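# Open the incubator's outer and inner glass doors fully

## Task

Swing the incubator's outer door and then the glass door behind it fully open, and leave both standing open without the robot holding them. The task fails if any flask reaches the floor, if either door is slammed open or closed, or if the robot tips over or finishes leaning. At the end the gripper must have released everything and the robot must have backed away.

## Robot and tools

ROBOT. A single-arm Hello Robot Stretch 4, about 1.6 m tall. It has an omni-wheel base whose edge lies within 0.23 m of the base origin, a lift riding up a mast, one arm that telescopes forward, a three-joint wrist and a two-finger gripper. Four cameras are on the robot: head_camera (top of mast, looking forward and down), head_left_camera and head_right_camera (fisheyes beside it, looking more steeply down, showing the base and arm), and wrist_camera (behind the fingers, looking along them, fingertips near the bottom of its image). The head cannot pan, so turn the base to look around.

FRAMES. Base frame: origin on the floor below the base centre, x ahead, y to the left, z up. hand_pose is a point between the open fingertips, in the base frame; with all wrist joints at 0 its axes line up with the base frame. Its printed value may be somewhat off. The odometry frame is the base frame as it was when the scene began; base_odometry counts wheel rotation only, so slipping shows up as travel. Heading is positive to the left, -3.142 to 3.142.

execute_actions. Arguments: actions, a list holding one action or nothing (empty just reports state and images), and cameras, a list of camera names or ["all"] (null or omitted gives all, [] gives none; an unknown name rejects the call). An action contains base, joints or both, plus optional pace and contact_limits; alternatively it contains end_of_arm by itself. Motions in one action start together and may finish at different times; each action is capped at 15 s.
- base: exactly one key, each an offset measured from where the base last reported itself. translate_m: straight drive in metres, forward positive, -2 to 2. strafe_m: sideways in metres, left positive, -2 to 2. rotate_rad: turn in place in radians, counter-clockwise (left) positive, -3.2 to 3.2.
- joints: a single object keyed by joint name, values are absolute targets (not offsets). lift_m 0 to 1.2 m (±0.004). arm_m 0 to 0.55 m extension (±0.004). wrist_yaw_rad -1.134 to 4.276 (0 straight ahead, positive left, 3.14 stowed; above 3.4 the arm may obstruct). wrist_pitch_rad -1.117 to 4.259 (0 level, 1.57 pointing down). wrist_roll_rad -1.117 to 4.259 (0 keeps fingers level; positive turns clockwise viewed from behind). gripper_m -0.038 to 0.141 m fingertip gap (negative means fingers pressing together). A joint target outside its range is clipped and reported; any other bad value or unknown key rejects the whole call with no motion.
- pace: "slow", "default", "fast" or "max"; base up to 0.1/0.3/0.4/0.6 m/s and 1/2/3/4 rad/s, further limited when the lift is above 0.2 m.
- contact_limits: only arm_m, 0 (gentlest) to 0.75 (firmest), default 0.5; the arm halts when it pushes harder.
- end_of_arm: "enable_torque" re-energises wrist or gripper motors that shut off.
Joints or base left out of an action may keep driving toward their previous target without saying so. If a result reports a stop, any further execute_actions, wait or finished_scene calls in that same reply are skipped. To unfold the wrist at the start, send lift_m 0.4 with wrist_yaw_rad 0 together.

wait: seconds, 0 to 10; commands nothing new and returns the same state and images.

zoom_image: camera (one of the four names) and region [x0, y0, x1, y1] in pixels of that camera's latest full image, top-left is (0,0), at most 504 by 504. Image sizes: head_camera 420x560, head fisheyes 420x672, wrist_camera 616x392.

finished_scene: scene, the integer number of the current scene. Irreversible; only call once both doors stay open by themselves and the robot has let go and moved away.

RESULT LINES. joint_positions: current joint values. base_status and joint_status: how each motion ended: done, off_target (stopped short, may still push), contact_stop_at_<key> (met something, now holds or goes slack), limit_stop_at_<name> (built-in limit, e.g. own_body or tilt), time_out, torque_fault (wrist/gripper motor went limp until enable_torque). on_its_own: what happened without being commanded; "held at" is a target, not a position. turned_by_wheels vs turned_by_imu: a gap above roughly 0.1 rad suggests a collision or slip. base_tilt in degrees (forward, right positive; fixed offset up to 1.5). lidar_m: 12 distances in metres, 30-degree sectors starting straight ahead and going counter-clockwise (4th left, 7th behind, 10th right); "-" is nothing seen or closer than 0.25 m; glass and thin legs may be missed. wrist_depth_mm: 7x7 grid of median depths, 100 to 2000 mm, read from top-left; glass is omitted. motor_effort: percent of maximum, positive toward higher joint values, peak in brackets; for wheel_0..2 positive turns the base right. A firm grip shows as a clear gripper effort change; a gripper reading alone does not prove a hold. pictures: camera order of the returned images.

AVOID. Swinging a door fast enough to slam it, either direction; knocking flasks off shelves; hard shoves (use a lower arm contact limit); pulling or pushing with the gripper raised high, which can tip the robot; turning or driving with arm_m above 0.2 while carrying over 1 kg; pressing the gripper with base or arm moves, which causes torque faults; tilting the wrist up while rolled, which triggers own_body stops. If fingertips jam on a surface, raise the lift. A loose object may occasionally get nudged by something else.

Each tool is called after ">>>" as a command line: name --argument value for each argument, lists and objects as JSON in quotes; but a table of rows of numbers goes row by row, as --pt "numbers of a row", without its own name.

## Session

>>> execute_actions --actions '[]'

Scene clock: 0.00 s.
base_odometry: x=+0.000 y=+0.000 heading=+0.000 (m, m, rad; odometry frame)
turned_by_wheels: +0.000 (rad since the last result)
turned_by_imu: +0.000 (rad since the last result)
base_tilt: forward=-0.2 right=-0.3 (deg)
lidar_m: 1.80 2.63 1.22 1.17 1.24 1.27 1.23 1.34 1.86 2.73 2.90 1.85
base_status: not commanded
joint_positions: lift_m=+0.282 arm_m=-0.003 wrist_yaw_rad=+3.149 wrist_pitch_rad=+0.005 wrist_roll_rad=-0.013 gripper_m=+0.057
joint_status: not commanded
motor_effort: lift_m=+19 arm_m=+0 wrist_yaw_rad=+0 wrist_pitch_rad=-8 wrist_roll_rad=+1 gripper_m=-3 wheel_0=+0 wheel_1=+0 wheel_2=+0 (%)
hand_pose: x=-0.1207 y=+0.0854 z=+0.4593 quat_wxyz=(-0.004, -0.002, -0.007, +1.000) (m; base frame)
wrist_depth_mm: - 138 1366 1397 1336 1366 1366 / - 124 1366 1397 1366 1336 1366 / - 126 181 1430 1366 1308 1366 / 122 138 1366 1336 1366 1366 1397 / 1366 1366 1397 1366 1366 1336 1336 / 1397 1397 195 1366 202 1336 1366 / 1098 1042 1138 150 1098 1182 1182
pictures: head_camera, head_left_camera, head_right_camera, wrist_camera
Images, in order (width x height): head_camera 420x560, head_left_camera 420x672, head_right_camera 420x672, wrist_camera 616x392.

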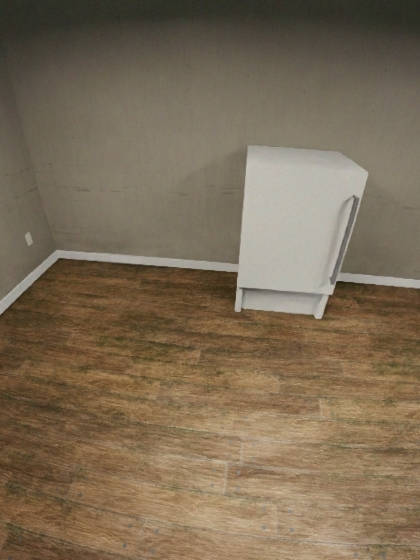

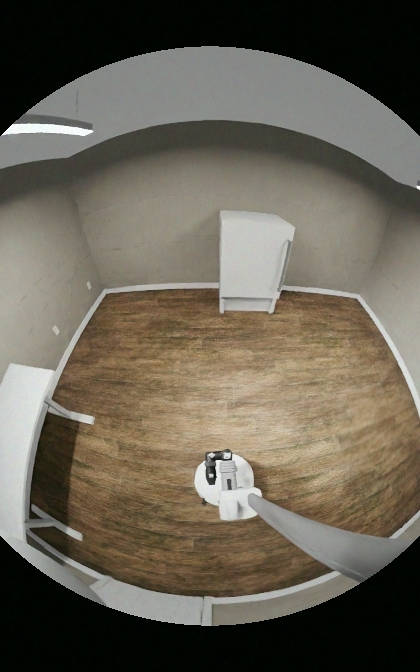

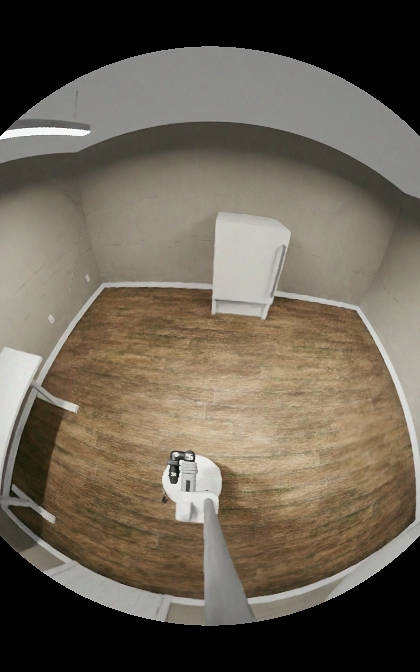

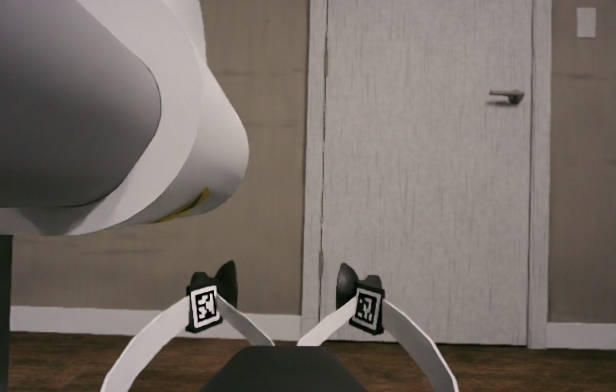

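>>> zoom_image --camera "head_camera" --region '[200, 120, 400, 340]'

Region (200, 120, 400, 340) of head_camera's 420x560 image, scaled by 2.291, with more detail than that image has; it fills the left 458 columns of this view, and the rest is white.

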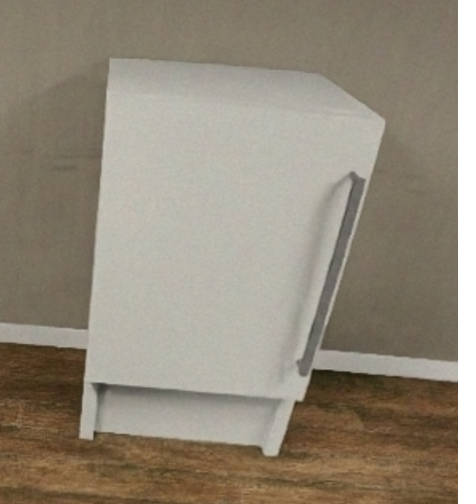

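>>> execute_actions --actions '[{"base": {"strafe_m": -0.7}, "joints": {"lift_m": 0.55, "wrist_yaw_rad": 0, "gripper_m": 0.12}, "pace": "fast"}]'

Scene clock: 3.83 s.
base_odometry: x=+0.000 y=-0.700 heading=+0.000 (m, m, rad; odometry frame)
turned_by_wheels: +0.000 (rad since the last result)
turned_by_imu: +0.002 (rad since the last result)
base_tilt: forward=-0.3 right=-0.4 (deg)
lidar_m: 1.70 1.87 1.96 1.89 1.73 1.35 1.30 1.34 1.97 2.04 2.17 2.48
base_status: done
joint_positions: lift_m=+0.550 arm_m=-0.003 wrist_yaw_rad=+0.000 wrist_pitch_rad=+0.005 wrist_roll_rad=-0.013 gripper_m=+0.120
joint_status: all done
motor_effort: lift_m=+22(23) arm_m=-1(0) wrist_yaw_rad=-1(6) wrist_pitch_rad=-8(8) wrist_roll_rad=+1(2) gripper_m=-1(0) wheel_0=-1(9) wheel_1=+2(9) wheel_2=+0(0) (%)
hand_pose: x=+0.4569 y=-0.0874 z=+0.7266 quat_wxyz=(+1.000, -0.007, +0.002, +0.000) (m; base frame)
wrist_depth_mm: - - - - - - - / - - - - - - - / - 1576 1576 - - - - / - 1537 1618 - - - - / - 1537 1576 - - - - / - 206 1576 1808 202 - - / 1661 1576 1661 144 1708 1708 1808
pictures: head_camera, head_left_camera, head_right_camera, wrist_camera
camera_calibration (this result's frames):
wrist_camera: T_world_to_cam=[[-0.0439337, -0.998372, 0.0363802, -0.101442], [0.01279, -0.0369744, -0.999234, 0.773485], [0.998953, -0.0434347, 0.0143936, -0.241319], [0, 0, 0, 1]] pos_world=[0.226716, -0.0831596, 0.780057]
Images, in order (width x height): head_camera 420x560, head_left_camera 420x672, head_right_camera 420x672, wrist_camera 616x392.

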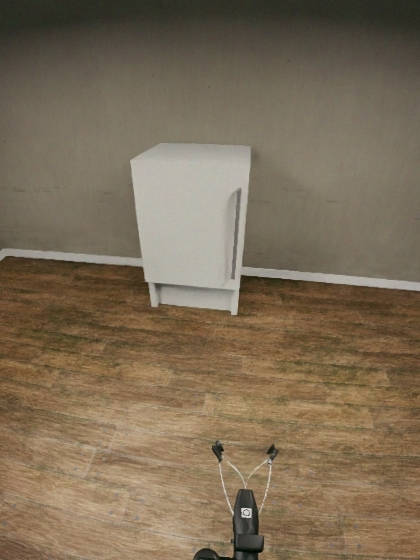

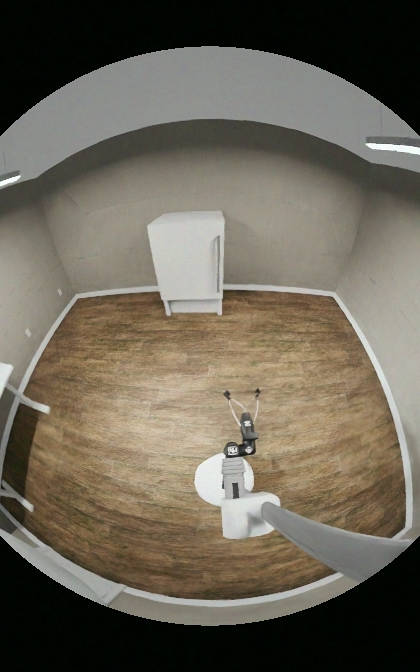

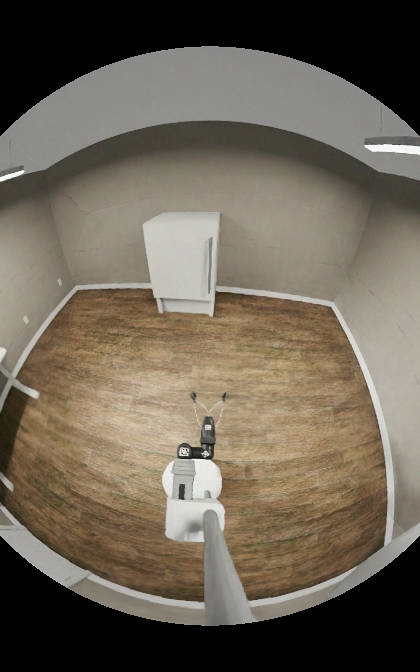

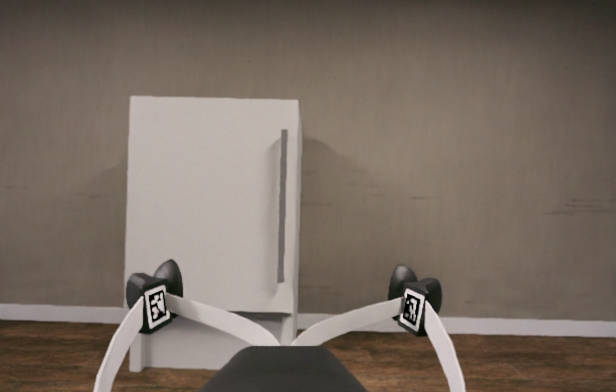

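>>> execute_actions --actions '[{"base": {"translate_m": 1.0}, "pace": "fast"}]'

Scene clock: 7.83 s.
base_odometry: x=+1.000 y=-0.700 heading=+0.000 (m, m, rad; odometry frame)
turned_by_wheels: +0.000 (rad since the last result)
turned_by_imu: -0.003 (rad since the last result)
base_tilt: forward=-0.2 right=-0.3 (deg)
lidar_m: 0.68 0.81 2.17 1.94 1.97 2.34 2.31 2.43 2.15 2.10 1.93 1.45
base_status: done
joint_positions: lift_m=+0.550 arm_m=-0.003 wrist_yaw_rad=+0.000 wrist_pitch_rad=+0.005 wrist_roll_rad=-0.013 gripper_m=+0.120
joint_status: not commanded
motor_effort: lift_m=+21(22) arm_m=-1(0) wrist_yaw_rad=+0(1) wrist_pitch_rad=-8(8) wrist_roll_rad=+1(2) gripper_m=+0(2) wheel_0=-2(5) wheel_1=-1(10) wheel_2=+2(12) (%)
hand_pose: x=+0.4569 y=-0.0874 z=+0.7266 quat_wxyz=(+1.000, -0.007, +0.002, +0.000) (m; base frame)
wrist_depth_mm: 554 549 554 554 1205 1205 1160 / 549 549 549 544 1205 1229 1205 / 549 544 554 554 1205 1229 1229 / 549 544 544 544 1229 1205 1182 / 549 549 544 609 1229 1205 1205 / 549 206 549 544 203 1229 1205 / 554 549 544 144 1205 1182 1205
pictures: head_camera, head_left_camera, head_right_camera, wrist_camera
camera_calibration (this result's frames):
wrist_camera: T_world_to_cam=[[-0.0439955, -0.998369, 0.0363802, -0.101432], [0.0127877, -0.0369753, -0.999234, 0.773485], [0.99895, -0.0434966, 0.0143936, -0.241318], [0, 0, 0, 1]] pos_world=[0.226711, -0.0831632, 0.780056]
Images, in order (width x height): head_camera 420x560, head_left_camera 420x672, head_right_camera 420x672, wrist_camera 616x392.

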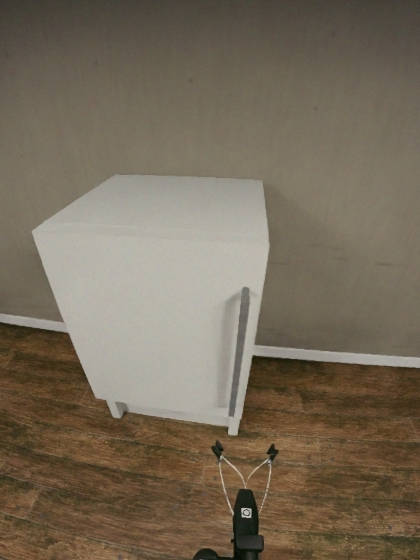

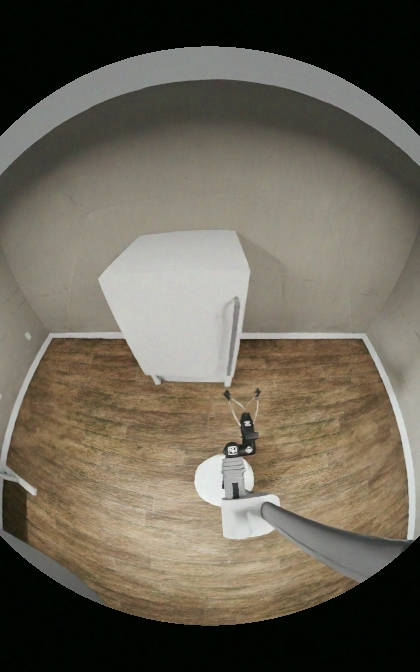

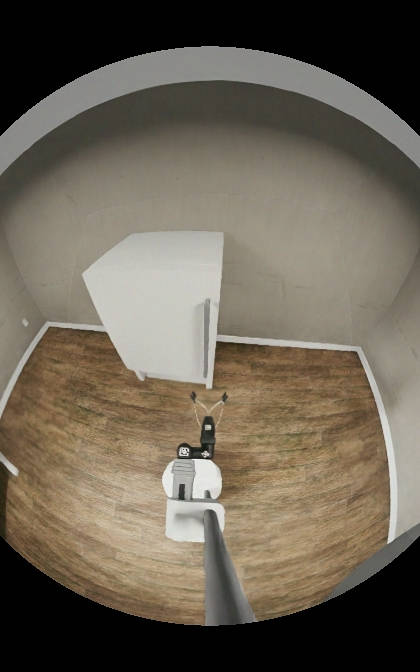

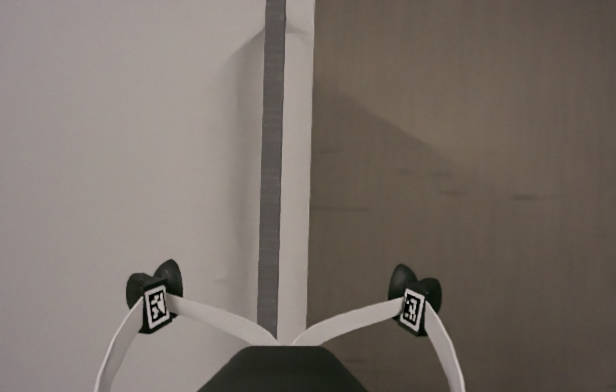

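>>> execute_actions --actions '[{"base": {"strafe_m": 0.027}, "joints": {"arm_m": 0.17}}]' --cameras '["head_camera", "wrist_camera"]'

Scene clock: 10.03 s.
base_odometry: x=+1.000 y=-0.673 heading=+0.000 (m, m, rad; odometry frame)
turned_by_wheels: +0.000 (rad since the last result)
turned_by_imu: +0.000 (rad since the last result)
base_tilt: forward=-0.2 right=-0.4 (deg)
lidar_m: 0.68 0.80 2.18 1.89 1.91 2.37 2.30 2.42 2.17 2.13 1.94 1.46
base_status: done
joint_positions: lift_m=+0.550 arm_m=+0.169 wrist_yaw_rad=+0.000 wrist_pitch_rad=+0.005 wrist_roll_rad=-0.013 gripper_m=+0.120
joint_status: all done
motor_effort: lift_m=+21(22) arm_m=+6(3) wrist_yaw_rad=+0(0) wrist_pitch_rad=-7(7) wrist_roll_rad=+2(1) gripper_m=+0(1) wheel_0=+2(12) wheel_1=-1(11) wheel_2=+1(1) (%)
hand_pose: x=+0.6283 y=-0.0874 z=+0.7266 quat_wxyz=(+1.000, -0.007, +0.002, +0.000) (m; base frame)
wrist_depth_mm: 382 379 382 382 1025 1042 1042 / 384 379 379 379 1078 1042 1042 / 377 379 379 375 1042 1042 1042 / 379 379 377 382 1042 1042 1042 / 377 379 377 377 1042 1025 1042 / 379 206 377 375 204 1042 1042 / 377 377 377 144 1060 1060 1042
pictures: head_camera, wrist_camera
camera_calibration (this result's frames):
wrist_camera: T_world_to_cam=[[-0.0439881, -0.99837, 0.0363763, -0.0938908], [0.0128732, -0.036975, -0.999233, 0.771264], [0.998949, -0.0434861, 0.0144787, -0.412598], [0, 0, 0, 1]] pos_world=[0.398106, -0.0831626, 0.780061]
Images, in order (width x height): head_camera 420x560, wrist_camera 616x392.

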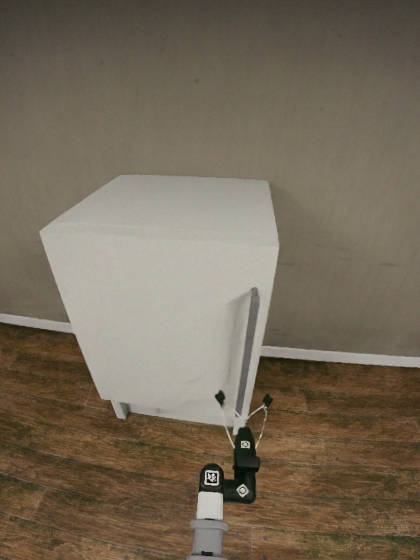

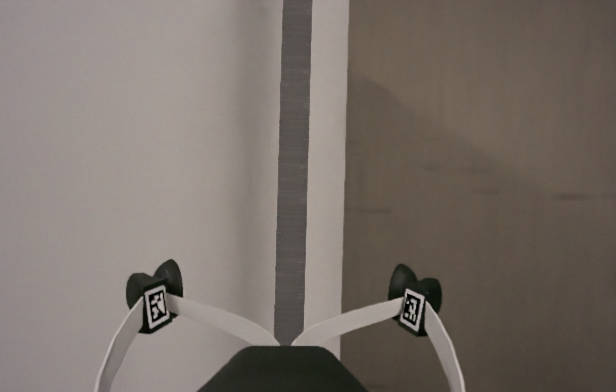

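>>> execute_actions --actions '[{"joints": {"arm_m": 0.265}, "contact_limits": {"arm_m": 0.2}}]' --cameras '["head_camera", "wrist_camera"]'

Scene clock: 11.53 s.
base_odometry: x=+1.000 y=-0.673 heading=+0.000 (m, m, rad; odometry frame)
turned_by_wheels: +0.000 (rad since the last result)
turned_by_imu: +0.000 (rad since the last result)
base_tilt: forward=-0.2 right=-0.3 (deg)
lidar_m: 0.69 0.81 2.19 1.88 1.93 2.37 2.30 2.41 2.19 2.12 1.93 1.47
base_status: not commanded
joint_positions: lift_m=+0.550 arm_m=+0.264 wrist_yaw_rad=+0.000 wrist_pitch_rad=+0.005 wrist_roll_rad=-0.013 gripper_m=+0.120
joint_status: all done
motor_effort: lift_m=+21(22) arm_m=+6(10) wrist_yaw_rad=+0(0) wrist_pitch_rad=-7(7) wrist_roll_rad=+1(1) gripper_m=-1(1) wheel_0=+1(2) wheel_1=-1(1) wheel_2=+0(1) (%)
contact_limits: arm_m 0.2
hand_pose: x=+0.7232 y=-0.0874 z=+0.7266 quat_wxyz=(+1.000, -0.007, +0.002, +0.000) (m; base frame)
wrist_depth_mm: 286 285 286 283 960 946 976 / 287 285 286 283 960 946 946 / 286 283 282 282 946 946 960 / 283 285 285 283 946 946 931 / 283 283 285 283 960 946 946 / 285 205 283 213 204 946 976 / 283 285 283 144 960 946 946
pictures: head_camera, wrist_camera
camera_calibration (this result's frames):
wrist_camera: T_world_to_cam=[[-0.0440154, -0.998368, 0.036376, -0.0897002], [0.0128847, -0.0369756, -0.999233, 0.770036], [0.998948, -0.0435129, 0.0144912, -0.5075], [0, 0, 0, 1]] pos_world=[0.493096, -0.0831642, 0.780062]
Images, in order (width x height): head_camera 420x560, wrist_camera 616x392.

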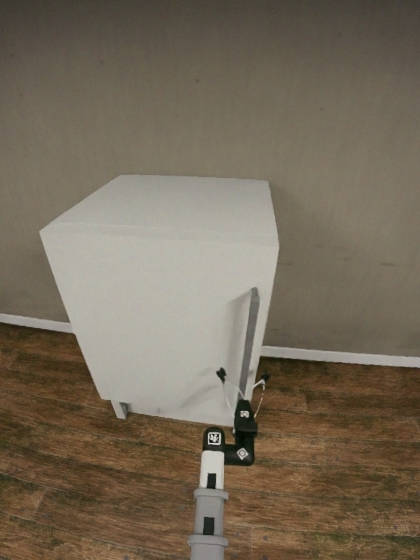

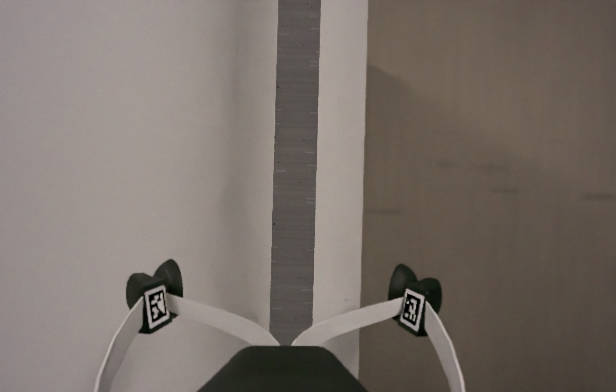

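>>> execute_actions --actions '[{"joints": {"gripper_m": 0.0}}]' --cameras '["head_camera", "wrist_camera"]'

Scene clock: 13.77 s.
base_odometry: x=+1.000 y=-0.673 heading=+0.000 (m, m, rad; odometry frame)
turned_by_wheels: +0.000 (rad since the last result)
turned_by_imu: +0.000 (rad since the last result)
base_tilt: forward=-0.3 right=-0.4 (deg)
lidar_m: 0.70 0.82 2.18 1.88 1.92 2.37 2.30 2.44 2.18 2.12 1.93 1.44
base_status: not commanded
joint_positions: lift_m=+0.550 arm_m=+0.265 wrist_yaw_rad=+0.001 wrist_pitch_rad=+0.005 wrist_roll_rad=-0.013 gripper_m=+0.001
joint_status: all done
motor_effort: lift_m=+22(21) arm_m=+2(7) wrist_yaw_rad=-4(5) wrist_pitch_rad=-9(8) wrist_roll_rad=+1(0) gripper_m=-21(22) wheel_0=-2(2) wheel_1=-1(1) wheel_2=+2(2) (%)
hand_pose: x=+0.7242 y=-0.0870 z=+0.7265 quat_wxyz=(+1.000, -0.007, +0.003, +0.001) (m; base frame)
wrist_depth_mm: 285 285 283 282 946 976 960 / 285 282 282 283 960 946 960 / 283 282 281 282 946 976 960 / 283 282 282 281 946 946 946 / 283 281 281 211 960 960 946 / 282 283 187 212 960 946 960 / 282 281 282 210 931 946 960
pictures: head_camera, wrist_camera
camera_calibration (this result's frames):
wrist_camera: T_world_to_cam=[[-0.0426542, -0.998427, 0.0363922, -0.0902686], [0.0125553, -0.0369582, -0.999238, 0.770172], [0.999011, -0.0421648, 0.014112, -0.508076], [0, 0, 0, 1]] pos_world=[0.494054, -0.0830854, 0.78004]
Images, in order (width x height): head_camera 420x560, wrist_camera 616x392.

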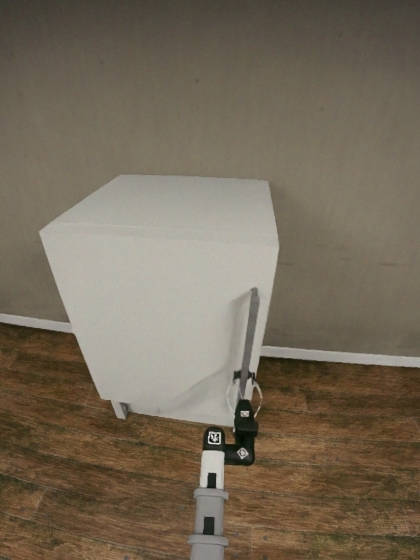

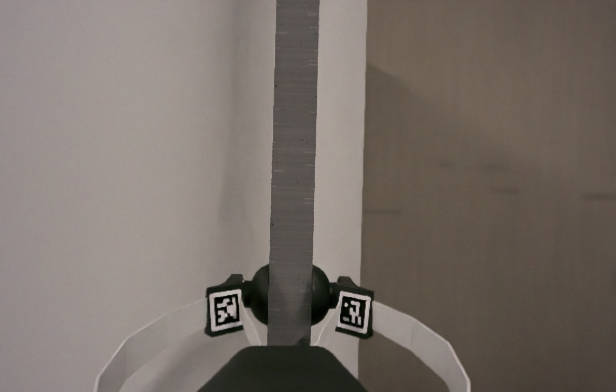

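>>> execute_actions --actions '[{"base": {"strafe_m": 0.015}, "joints": {"arm_m": 0.19}, "pace": "slow"}]' --cameras '["head_camera", "wrist_camera"]'

Scene clock: 16.10 s.
base_odometry: x=+1.000 y=-0.658 heading=+0.000 (m, m, rad; odometry frame)
turned_by_wheels: +0.000 (rad since the last result)
turned_by_imu: +0.000 (rad since the last result)
base_tilt: forward=-0.3 right=-0.3 (deg)
lidar_m: 0.70 0.81 2.18 1.89 1.90 2.34 2.31 2.43 2.20 2.13 1.93 1.47
base_status: done
joint_positions: lift_m=+0.550 arm_m=+0.191 wrist_yaw_rad=+0.000 wrist_pitch_rad=+0.005 wrist_roll_rad=-0.013 gripper_m=+0.000
joint_status: all done
motor_effort: lift_m=+21(22) arm_m=-7(9) wrist_yaw_rad=+1(29) wrist_pitch_rad=-8(9) wrist_roll_rad=+1(1) gripper_m=-6(21) wheel_0=-1(12) wheel_1=+0(3) wheel_2=+1(4) (%)
hand_pose: x=+0.6505 y=-0.0875 z=+0.7266 quat_wxyz=(+1.000, -0.007, +0.003, +0.000) (m; base frame)
wrist_depth_mm: 362 359 359 359 1025 1042 1008 / 357 359 357 357 1025 1042 1025 / 357 357 357 357 1042 1025 1008 / 357 359 355 357 1025 1025 1042 / 362 355 353 357 1008 1042 1042 / 355 355 188 204 1025 1025 1025 / 357 357 357 286 260 1025 1025
pictures: head_camera, wrist_camera
camera_calibration (this result's frames):
wrist_camera: T_world_to_cam=[[-0.0442572, -0.998357, 0.0363856, -0.092819], [0.0126551, -0.0369786, -0.999236, 0.771057], [0.99894, -0.043763, 0.0142709, -0.434726], [0, 0, 0, 1]] pos_world=[0.420399, -0.0831788, 0.780049]
Images, in order (width x height): head_camera 420x560, wrist_camera 616x392.

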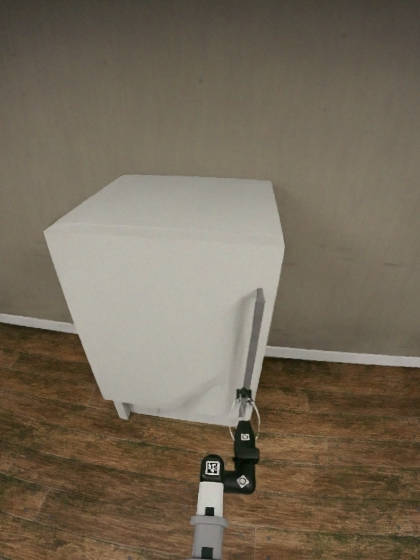

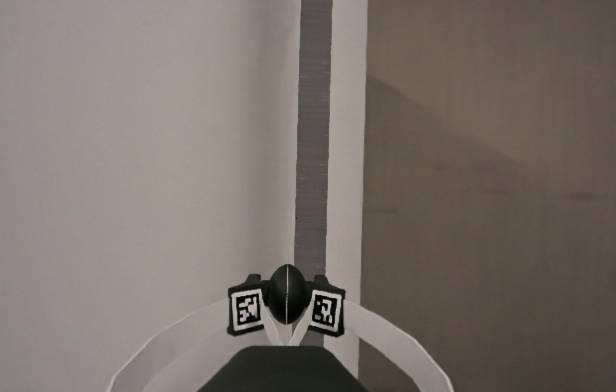

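>>> execute_actions --actions '[{"base": {"strafe_m": -0.018}, "joints": {"gripper_m": 0.09}}]' --cameras '["wrist_camera"]'

>>> execute_actions --actions '[{"joints": {"arm_m": 0.288}, "contact_limits": {"arm_m": 0.15}}]' --cameras '["head_camera", "wrist_camera"]'

Scene clock: 18.13 s.
base_odometry: x=+1.000 y=-0.676 heading=+0.000 (m, m, rad; odometry frame)
turned_by_wheels: +0.000 (rad since the last result)
turned_by_imu: +0.000 (rad since the last result)
base_tilt: forward=-0.3 right=-0.4 (deg)
lidar_m: 0.69 0.80 2.17 1.91 1.92 2.36 2.29 2.43 2.19 2.13 1.92 1.47
base_status: done
joint_positions: lift_m=+0.550 arm_m=+0.191 wrist_yaw_rad=+0.000 wrist_pitch_rad=+0.005 wrist_roll_rad=-0.013 gripper_m=+0.090
joint_status: all done
motor_effort: lift_m=+21(22) arm_m=-7(7) wrist_yaw_rad=+1(1) wrist_pitch_rad=-8(8) wrist_roll_rad=+3(1) gripper_m=-1(2) wheel_0=+0(6) wheel_1=+1(7) wheel_2=+1(0) (%)
hand_pose: x=+0.6505 y=-0.0875 z=+0.7266 quat_wxyz=(+1.000, -0.007, +0.003, +0.000) (m; base frame)
wrist_depth_mm: 357 357 357 357 1025 1025 1025 / 359 357 357 355 1025 1025 1042 / 355 355 355 353 1008 1008 1042 / 359 355 355 355 1042 1025 1042 / 357 357 355 359 1042 1025 991 / 355 357 213 286 205 1042 1025 / 355 355 357 148 1025 1042 1025
pictures: wrist_camera
camera_calibration (this result's frames):
wrist_camera: T_world_to_cam=[[-0.0442573, -0.998357, 0.0363857, -0.0928194], [0.0126552, -0.0369787, -0.999236, 0.771057], [0.99894, -0.043763, 0.014271, -0.434719], [0, 0, 0, 1]] pos_world=[0.420393, -0.0831788, 0.780049]
Images, in order (width x height): wrist_camera 616x392.

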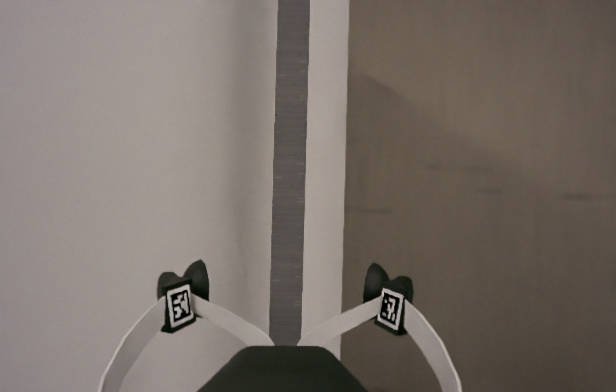

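Scene clock: 19.40 s.
base_odometry: x=+1.000 y=-0.676 heading=+0.000 (m, m, rad; odometry frame)
turned_by_wheels: +0.000 (rad since the last result)
turned_by_imu: +0.000 (rad since the last result)
base_tilt: forward=-0.2 right=-0.2 (deg)
lidar_m: 0.70 0.81 2.19 1.90 1.93 2.37 2.30 2.41 2.17 2.13 1.92 1.46
base_status: not commanded
joint_positions: lift_m=+0.550 arm_m=+0.287 wrist_yaw_rad=+0.000 wrist_pitch_rad=+0.005 wrist_roll_rad=-0.013 gripper_m=+0.090
joint_status: all done
motor_effort: lift_m=+22(22) arm_m=+6(6) wrist_yaw_rad=-1(2) wrist_pitch_rad=-8(8) wrist_roll_rad=+2(2) gripper_m=-1(2) wheel_0=+0(0) wheel_1=+1(2) wheel_2=+1(1) (%)
contact_limits: arm_m 0.15
hand_pose: x=+0.7463 y=-0.0874 z=+0.7266 quat_wxyz=(+1.000, -0.007, +0.002, +0.000) (m; base frame)
wrist_depth_mm: 262 262 260 190 931 931 946 / 260 262 263 190 931 917 931 / 260 260 262 190 931 931 931 / 262 260 262 191 931 931 917 / 262 259 259 190 917 931 931 / 262 259 214 190 206 917 931 / 260 260 260 147 931 931 917
pictures: head_camera, wrist_camera
camera_calibration (this result's frames):
wrist_camera: T_world_to_cam=[[-0.0440128, -0.998368, 0.0363812, -0.0886921], [0.0127661, -0.0369755, -0.999235, 0.769794], [0.998949, -0.0435147, 0.0143727, -0.530407], [0, 0, 0, 1]] pos_world=[0.516119, -0.0831643, 0.780055]
Images, in order (width x height): head_camera 420x560, wrist_camera 616x392.

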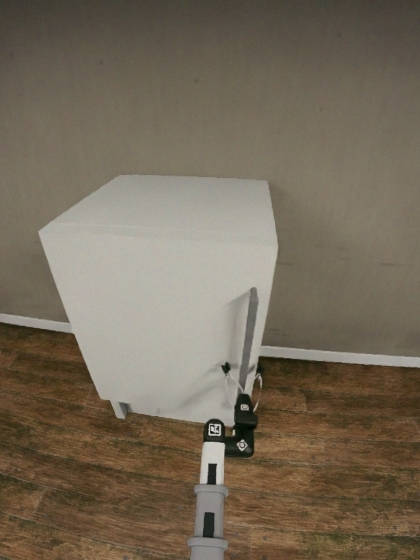

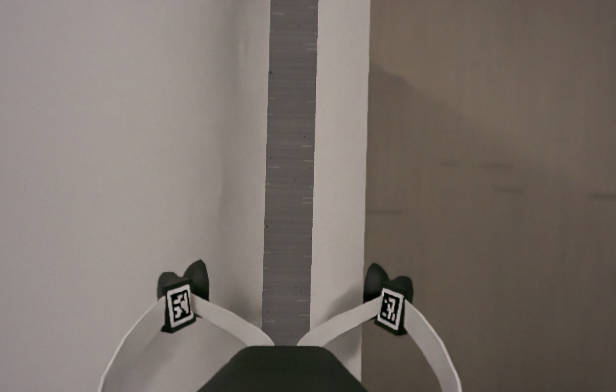

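>>> execute_actions --actions '[{"joints": {"gripper_m": -0.038}}]' --cameras '["head_camera", "wrist_camera"]'

Scene clock: 22.67 s.
base_odometry: x=+1.000 y=-0.676 heading=+0.000 (m, m, rad; odometry frame)
turned_by_wheels: +0.000 (rad since the last result)
turned_by_imu: +0.000 (rad since the last result)
base_tilt: forward=-0.3 right=-0.3 (deg)
lidar_m: 0.67 0.78 2.18 1.90 1.90 2.37 2.30 2.41 2.19 2.12 1.94 1.46
base_status: not commanded
joint_positions: lift_m=+0.550 arm_m=+0.288 wrist_yaw_rad=+0.001 wrist_pitch_rad=+0.005 wrist_roll_rad=-0.013 gripper_m=-0.037
joint_status: all done
motor_effort: lift_m=+22(21) arm_m=+1(6) wrist_yaw_rad=-4(11) wrist_pitch_rad=-7(9) wrist_roll_rad=+2(1) gripper_m=-21(18) wheel_0=+2(1) wheel_1=+0(1) wheel_2=+2(4) (%)
hand_pose: x=+0.7474 y=-0.0871 z=+0.7266 quat_wxyz=(+1.000, -0.007, +0.002, +0.001) (m; base frame)
wrist_depth_mm: 252 249 248 177 931 917 946 / 252 251 248 177 931 946 917 / 250 250 248 177 917 917 931 / 251 249 249 176 946 917 931 / 249 248 247 176 946 931 931 / 250 248 180 176 185 931 904 / 250 247 248 175 917 931 917
pictures: head_camera, wrist_camera
camera_calibration (this result's frames):
wrist_camera: T_world_to_cam=[[-0.0428393, -0.998419, 0.0363804, -0.0891859], [0.0128233, -0.0369603, -0.999234, 0.769755], [0.999, -0.04234, 0.0143864, -0.531438], [0, 0, 0, 1]] pos_world=[0.517215, -0.0830956, 0.780056]
Images, in order (width x height): head_camera 420x560, wrist_camera 616x392.

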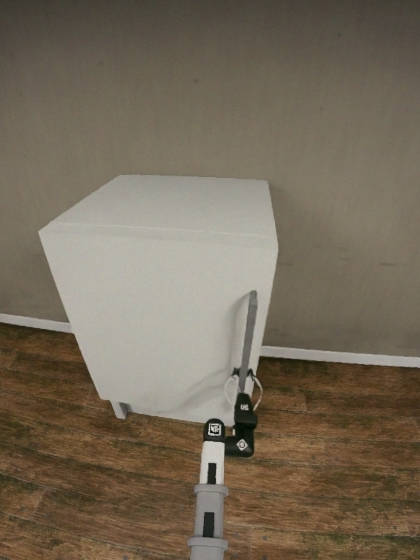

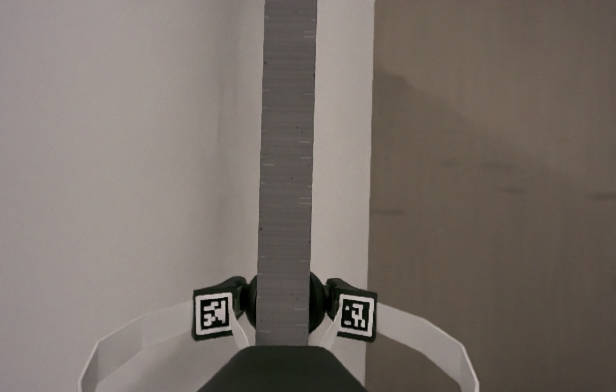

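>>> execute_actions --actions '[{"joints": {"arm_m": 0.23}, "pace": "slow"}]' --cameras '["head_camera", "wrist_camera"]'

Scene clock: 24.77 s.
base_odometry: x=+1.000 y=-0.676 heading=+0.001 (m, m, rad; odometry frame)
turned_by_wheels: +0.001 (rad since the last result)
turned_by_imu: +0.001 (rad since the last result)
base_tilt: forward=-0.2 right=-0.4 (deg)
lidar_m: 0.62 0.78 2.19 1.91 1.92 2.35 2.30 2.43 2.19 2.11 1.92 1.47
base_status: not commanded
joint_positions: lift_m=+0.550 arm_m=+0.231 wrist_yaw_rad=+0.012 wrist_pitch_rad=+0.005 wrist_roll_rad=-0.013 gripper_m=-0.037
joint_status: all done
on_its_own: wrist_yaw_rad is at rest, and its effort (-34) is outside its rest range (-13 to +13)
motor_effort: lift_m=+21(22) arm_m=-8(10) wrist_yaw_rad=-34(33) wrist_pitch_rad=-7(8) wrist_roll_rad=+3(4) gripper_m=-22(21) wheel_0=+7(8) wheel_1=+3(2) wheel_2=+7(7) (%)
hand_pose: x=+0.6917 y=-0.0840 z=+0.7266 quat_wxyz=(+1.000, -0.007, +0.002, +0.006) (m; base frame)
wrist_depth_mm: 270 260 250 240 976 960 946 / 267 260 251 239 991 976 976 / 268 257 250 238 976 960 946 / 267 258 250 237 1008 976 976 / 267 258 248 237 991 991 976 / 266 257 175 185 960 976 976 / 267 254 250 180 946 960 960
pictures: head_camera, wrist_camera
camera_calibration (this result's frames):
wrist_camera: T_world_to_cam=[[-0.0323849, -0.998813, 0.0363824, -0.0958139], [0.0131913, -0.0368254, -0.999235, 0.770332], [0.999388, -0.0318802, 0.0143682, -0.475115], [0, 0, 0, 1]] pos_world=[0.46156, -0.0824791, 0.780055]
Images, in order (width x height): head_camera 420x560, wrist_camera 616x392.

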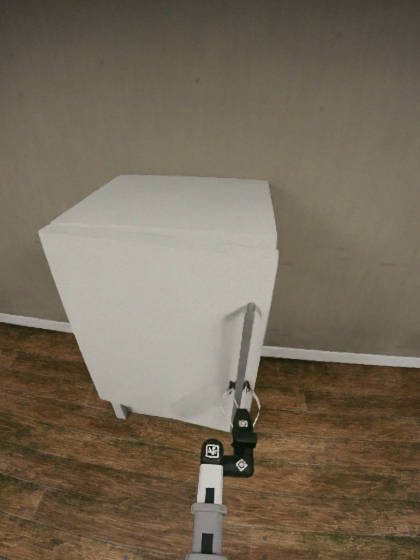

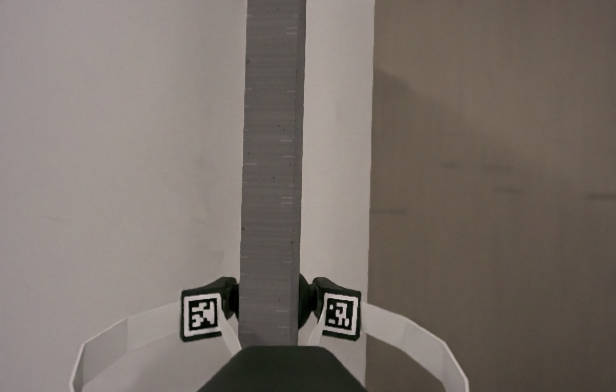

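>>> execute_actions --actions '[{"base": {"strafe_m": 0.042}, "joints": {"arm_m": 0.17}}]' --cameras '["head_camera", "wrist_camera"]'

Scene clock: 27.07 s.
base_odometry: x=+1.000 y=-0.634 heading=+0.001 (m, m, rad; odometry frame)
turned_by_wheels: +0.000 (rad since the last result)
turned_by_imu: -0.001 (rad since the last result)
base_tilt: forward=-0.3 right=-0.2 (deg)
lidar_m: 0.56 0.74 2.20 1.86 1.89 2.37 2.30 2.43 2.23 2.17 1.94 1.45
base_status: done
joint_positions: lift_m=+0.550 arm_m=+0.171 wrist_yaw_rad=-0.004 wrist_pitch_rad=+0.005 wrist_roll_rad=-0.013 gripper_m=-0.037
joint_status: all done
motor_effort: lift_m=+21(21) arm_m=-6(9) wrist_yaw_rad=+11(36) wrist_pitch_rad=-9(9) wrist_roll_rad=+1(2) gripper_m=-19(22) wheel_0=-2(7) wheel_1=-1(10) wheel_2=-2(7) (%)
hand_pose: x=+0.6300 y=-0.0885 z=+0.7265 quat_wxyz=(+1.000, -0.007, +0.003, -0.002) (m; base frame)
wrist_depth_mm: 289 272 257 176 1060 1042 1042 / 287 271 255 176 1042 1060 1042 / 285 271 255 175 1042 1060 1042 / 287 270 254 174 1025 1060 1042 / 285 270 254 174 1042 1060 1060 / 285 268 179 174 186 1060 1042 / 283 263 255 172 235 1025 1060
pictures: head_camera, wrist_camera
camera_calibration (this result's frames):
wrist_camera: T_world_to_cam=[[-0.0478824, -0.99819, 0.0363988, -0.0924819], [0.012218, -0.0370232, -0.99924, 0.771465], [0.998778, -0.0474013, 0.0139687, -0.414302], [0, 0, 0, 1]] pos_world=[0.399941, -0.0833908, 0.780032]
Images, in order (width x height): head_camera 420x560, wrist_camera 616x392.

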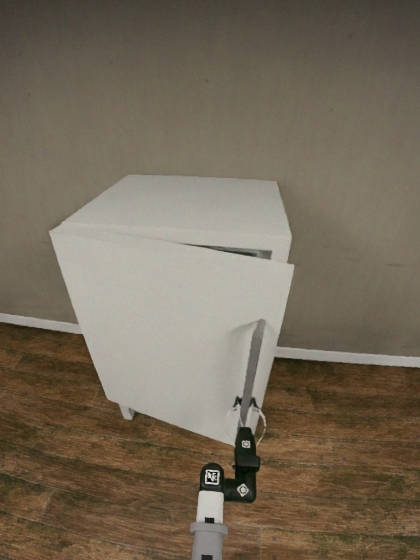

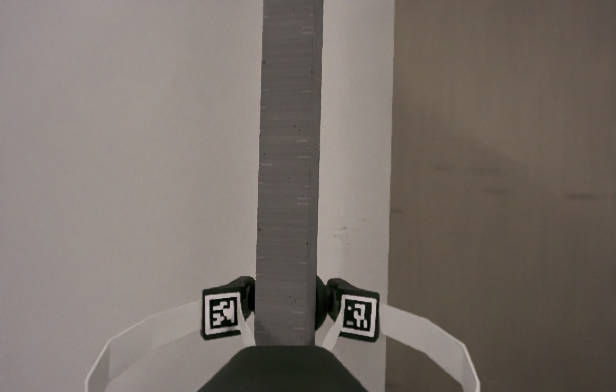

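>>> execute_actions --actions '[{"base": {"strafe_m": 0.031}, "joints": {"arm_m": 0.096}}]' --cameras '["wrist_camera"]'

Scene clock: 28.40 s.
base_odometry: x=+1.000 y=-0.603 heading=+0.001 (m, m, rad; odometry frame)
turned_by_wheels: +0.001 (rad since the last result)
turned_by_imu: +0.000 (rad since the last result)
base_tilt: forward=-0.3 right=-0.3 (deg)
lidar_m: 0.49 0.70 2.20 1.84 1.86 2.36 2.29 2.42 2.26 2.20 1.95 0.55
base_status: done
joint_positions: lift_m=+0.550 arm_m=+0.097 wrist_yaw_rad=+0.006 wrist_pitch_rad=+0.005 wrist_roll_rad=-0.013 gripper_m=-0.037
joint_status: all done
on_its_own: wrist_yaw_rad is at rest, and its effort (-17) is outside its rest range (-13 to +13)
motor_effort: lift_m=+21(21) arm_m=-7(5) wrist_yaw_rad=-17(23) wrist_pitch_rad=-9(10) wrist_roll_rad=+2(1) gripper_m=-19(20) wheel_0=+3(16) wheel_1=+2(7) wheel_2=+2(4) (%)
hand_pose: x=+0.5571 y=-0.0858 z=+0.7264 quat_wxyz=(+1.000, -0.007, +0.003, +0.003) (m; base frame)
wrist_depth_mm: 325 294 264 172 226 1118 1138 / 329 291 264 172 229 1118 1118 / 327 293 264 172 229 1118 1098 / 325 290 262 173 228 1078 1098 / 325 289 263 174 228 1098 1118 / 325 289 177 175 222 1138 1098 / 322 274 265 167 220 1118 1098
pictures: wrist_camera
camera_calibration (this result's frames):
wrist_camera: T_world_to_cam=[[-0.0384552, -0.998597, 0.036405, -0.0985455], [0.0124487, -0.0369078, -0.999241, 0.772305], [0.999183, -0.0379728, 0.0138506, -0.340666], [0, 0, 0, 1]] pos_world=[0.326983, -0.0828391, 0.780025]
Images, in order (width x height): wrist_camera 616x392.

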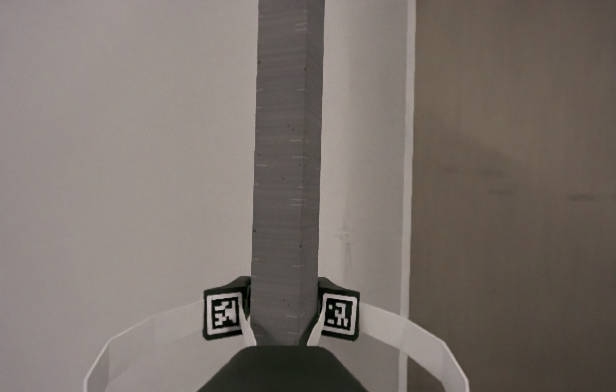

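>>> execute_actions --actions '[{"base": {"strafe_m": 0.062}, "joints": {"arm_m": 0.015}}]' --cameras '["head_camera", "wrist_camera"]'

Scene clock: 29.77 s.
base_odometry: x=+1.000 y=-0.541 heading=+0.002 (m, m, rad; odometry frame)
turned_by_wheels: +0.000 (rad since the last result)
turned_by_imu: +0.000 (rad since the last result)
base_tilt: forward=-0.3 right=-0.3 (deg)
lidar_m: 0.40 0.68 2.21 1.79 1.78 2.34 2.29 2.42 2.32 2.26 1.94 0.45
base_status: done
joint_positions: lift_m=+0.550 arm_m=+0.016 wrist_yaw_rad=+0.001 wrist_pitch_rad=+0.005 wrist_roll_rad=-0.013 gripper_m=-0.037
joint_status: all done
motor_effort: lift_m=+21(21) arm_m=-6(10) wrist_yaw_rad=-4(19) wrist_pitch_rad=-9(11) wrist_roll_rad=+1(2) gripper_m=-18(20) wheel_0=+3(8) wheel_1=+0(8) wheel_2=+1(3) (%)
hand_pose: x=+0.4756 y=-0.0870 z=+0.7265 quat_wxyz=(+1.000, -0.007, +0.003, +0.001) (m; base frame)
wrist_depth_mm: 399 327 277 169 216 1182 1229 / 399 327 277 168 214 1182 1205 / 397 324 274 168 214 1229 1182 / 389 320 273 169 214 1182 1205 / 392 322 271 170 213 1205 1229 / 387 320 182 170 208 1229 1205 / 389 297 276 162 208 1182 1182
pictures: head_camera, wrist_camera
camera_calibration (this result's frames):
wrist_camera: T_world_to_cam=[[-0.0426347, -0.998427, 0.0364004, -0.100882], [0.0124153, -0.0369601, -0.99924, 0.77332], [0.999014, -0.0421504, 0.0139716, -0.259624], [0, 0, 0, 1]] pos_world=[0.245466, -0.0830844, 0.780032]
Images, in order (width x height): head_camera 420x560, wrist_camera 616x392.

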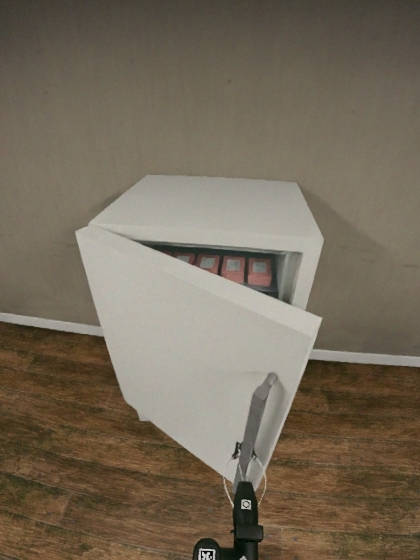

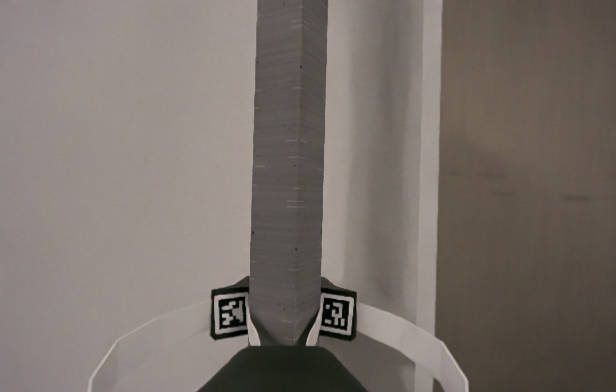

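>>> execute_actions --actions '[{"joints": {"gripper_m": 0.055}}]' --cameras '["wrist_camera"]'

>>> execute_actions --actions '[{"base": {"translate_m": -0.11}}]' --cameras '["head_camera", "wrist_camera"]'

Scene clock: 33.97 s.
base_odometry: x=+1.000 y=-0.541 heading=+0.001 (m, m, rad; odometry frame)
turned_by_wheels: +0.000 (rad since the last result)
turned_by_imu: -0.001 (rad since the last result)
base_tilt: forward=-0.3 right=-0.4 (deg)
lidar_m: 0.43 0.70 2.21 1.78 1.79 2.34 2.29 2.42 2.32 2.26 1.93 0.45
base_status: not commanded
joint_positions: lift_m=+0.550 arm_m=+0.016 wrist_yaw_rad=+0.000 wrist_pitch_rad=+0.005 wrist_roll_rad=-0.013 gripper_m=+0.055
joint_status: all done
motor_effort: lift_m=+21(21) arm_m=-6(6) wrist_yaw_rad=-1(9) wrist_pitch_rad=-8(9) wrist_roll_rad=+1(1) gripper_m=-3(18) wheel_0=+1(3) wheel_1=+0(0) wheel_2=+0(1) (%)
hand_pose: x=+0.4754 y=-0.0874 z=+0.7265 quat_wxyz=(+1.000, -0.007, +0.003, +0.000) (m; base frame)
wrist_depth_mm: 415 347 300 189 236 1229 1205 / 415 347 301 189 238 1182 1205 / 413 347 298 187 238 1205 1205 / 410 343 298 188 236 1229 1205 / 410 343 290 189 236 1229 1182 / 407 342 195 189 225 1205 1229 / 407 322 300 162 233 1205 1205
pictures: wrist_camera
camera_calibration (this result's frames):
wrist_camera: T_world_to_cam=[[-0.0440195, -0.998368, 0.0363925, -0.10062], [0.0125405, -0.0369772, -0.999237, 0.773296], [0.998952, -0.0435296, 0.0141478, -0.259688], [0, 0, 0, 1]] pos_world=[0.245289, -0.0831651, 0.780042]
Images, in order (width x height): wrist_camera 616x392.

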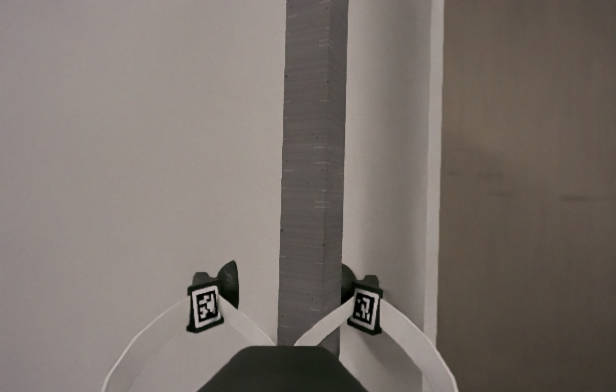

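Scene clock: 35.57 s.
base_odometry: x=+0.890 y=-0.541 heading=+0.001 (m, m, rad; odometry frame)
turned_by_wheels: +0.000 (rad since the last result)
turned_by_imu: +0.000 (rad since the last result)
base_tilt: forward=-0.3 right=-0.3 (deg)
lidar_m: 0.48 0.79 2.36 1.75 1.81 2.23 2.19 2.30 2.31 2.26 2.08 0.54
base_status: done
joint_positions: lift_m=+0.550 arm_m=+0.016 wrist_yaw_rad=+0.000 wrist_pitch_rad=+0.005 wrist_roll_rad=-0.013 gripper_m=+0.055
joint_status: not commanded
motor_effort: lift_m=+21(22) arm_m=-6(6) wrist_yaw_rad=-2(10) wrist_pitch_rad=-8(8) wrist_roll_rad=+1(2) gripper_m=-4(6) wheel_0=+0(8) wheel_1=+1(3) wheel_2=-2(10) (%)
hand_pose: x=+0.4754 y=-0.0873 z=+0.7265 quat_wxyz=(+1.000, -0.007, +0.003, +0.000) (m; base frame)
wrist_depth_mm: 564 436 362 293 1308 1336 1308 / 559 433 357 301 1308 1308 1336 / 554 433 355 298 1336 1336 1308 / 549 433 357 298 1308 1308 1281 / 539 430 254 297 1336 1308 1336 / 539 427 195 296 715 1308 1281 / 535 394 359 149 322 1281 1281
pictures: head_camera, wrist_camera
camera_calibration (this result's frames):
wrist_camera: T_world_to_cam=[[-0.0437325, -0.99838, 0.0363905, -0.100672], [0.0125956, -0.0369734, -0.999237, 0.773285], [0.998964, -0.0432408, 0.0141922, -0.259722], [0, 0, 0, 1]] pos_world=[0.245311, -0.0831482, 0.780045]
Images, in order (width x height): head_camera 420x560, wrist_camera 616x392.

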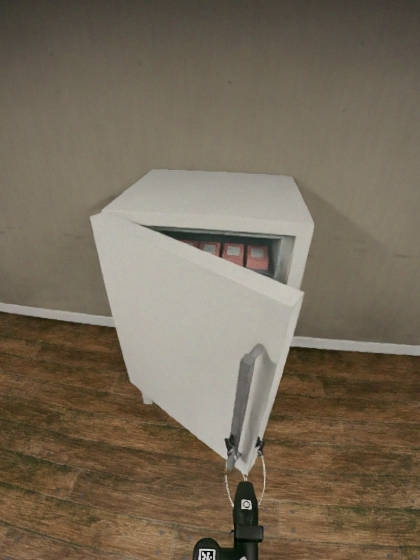

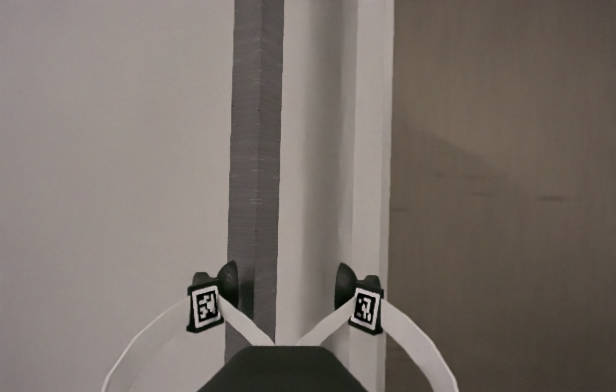

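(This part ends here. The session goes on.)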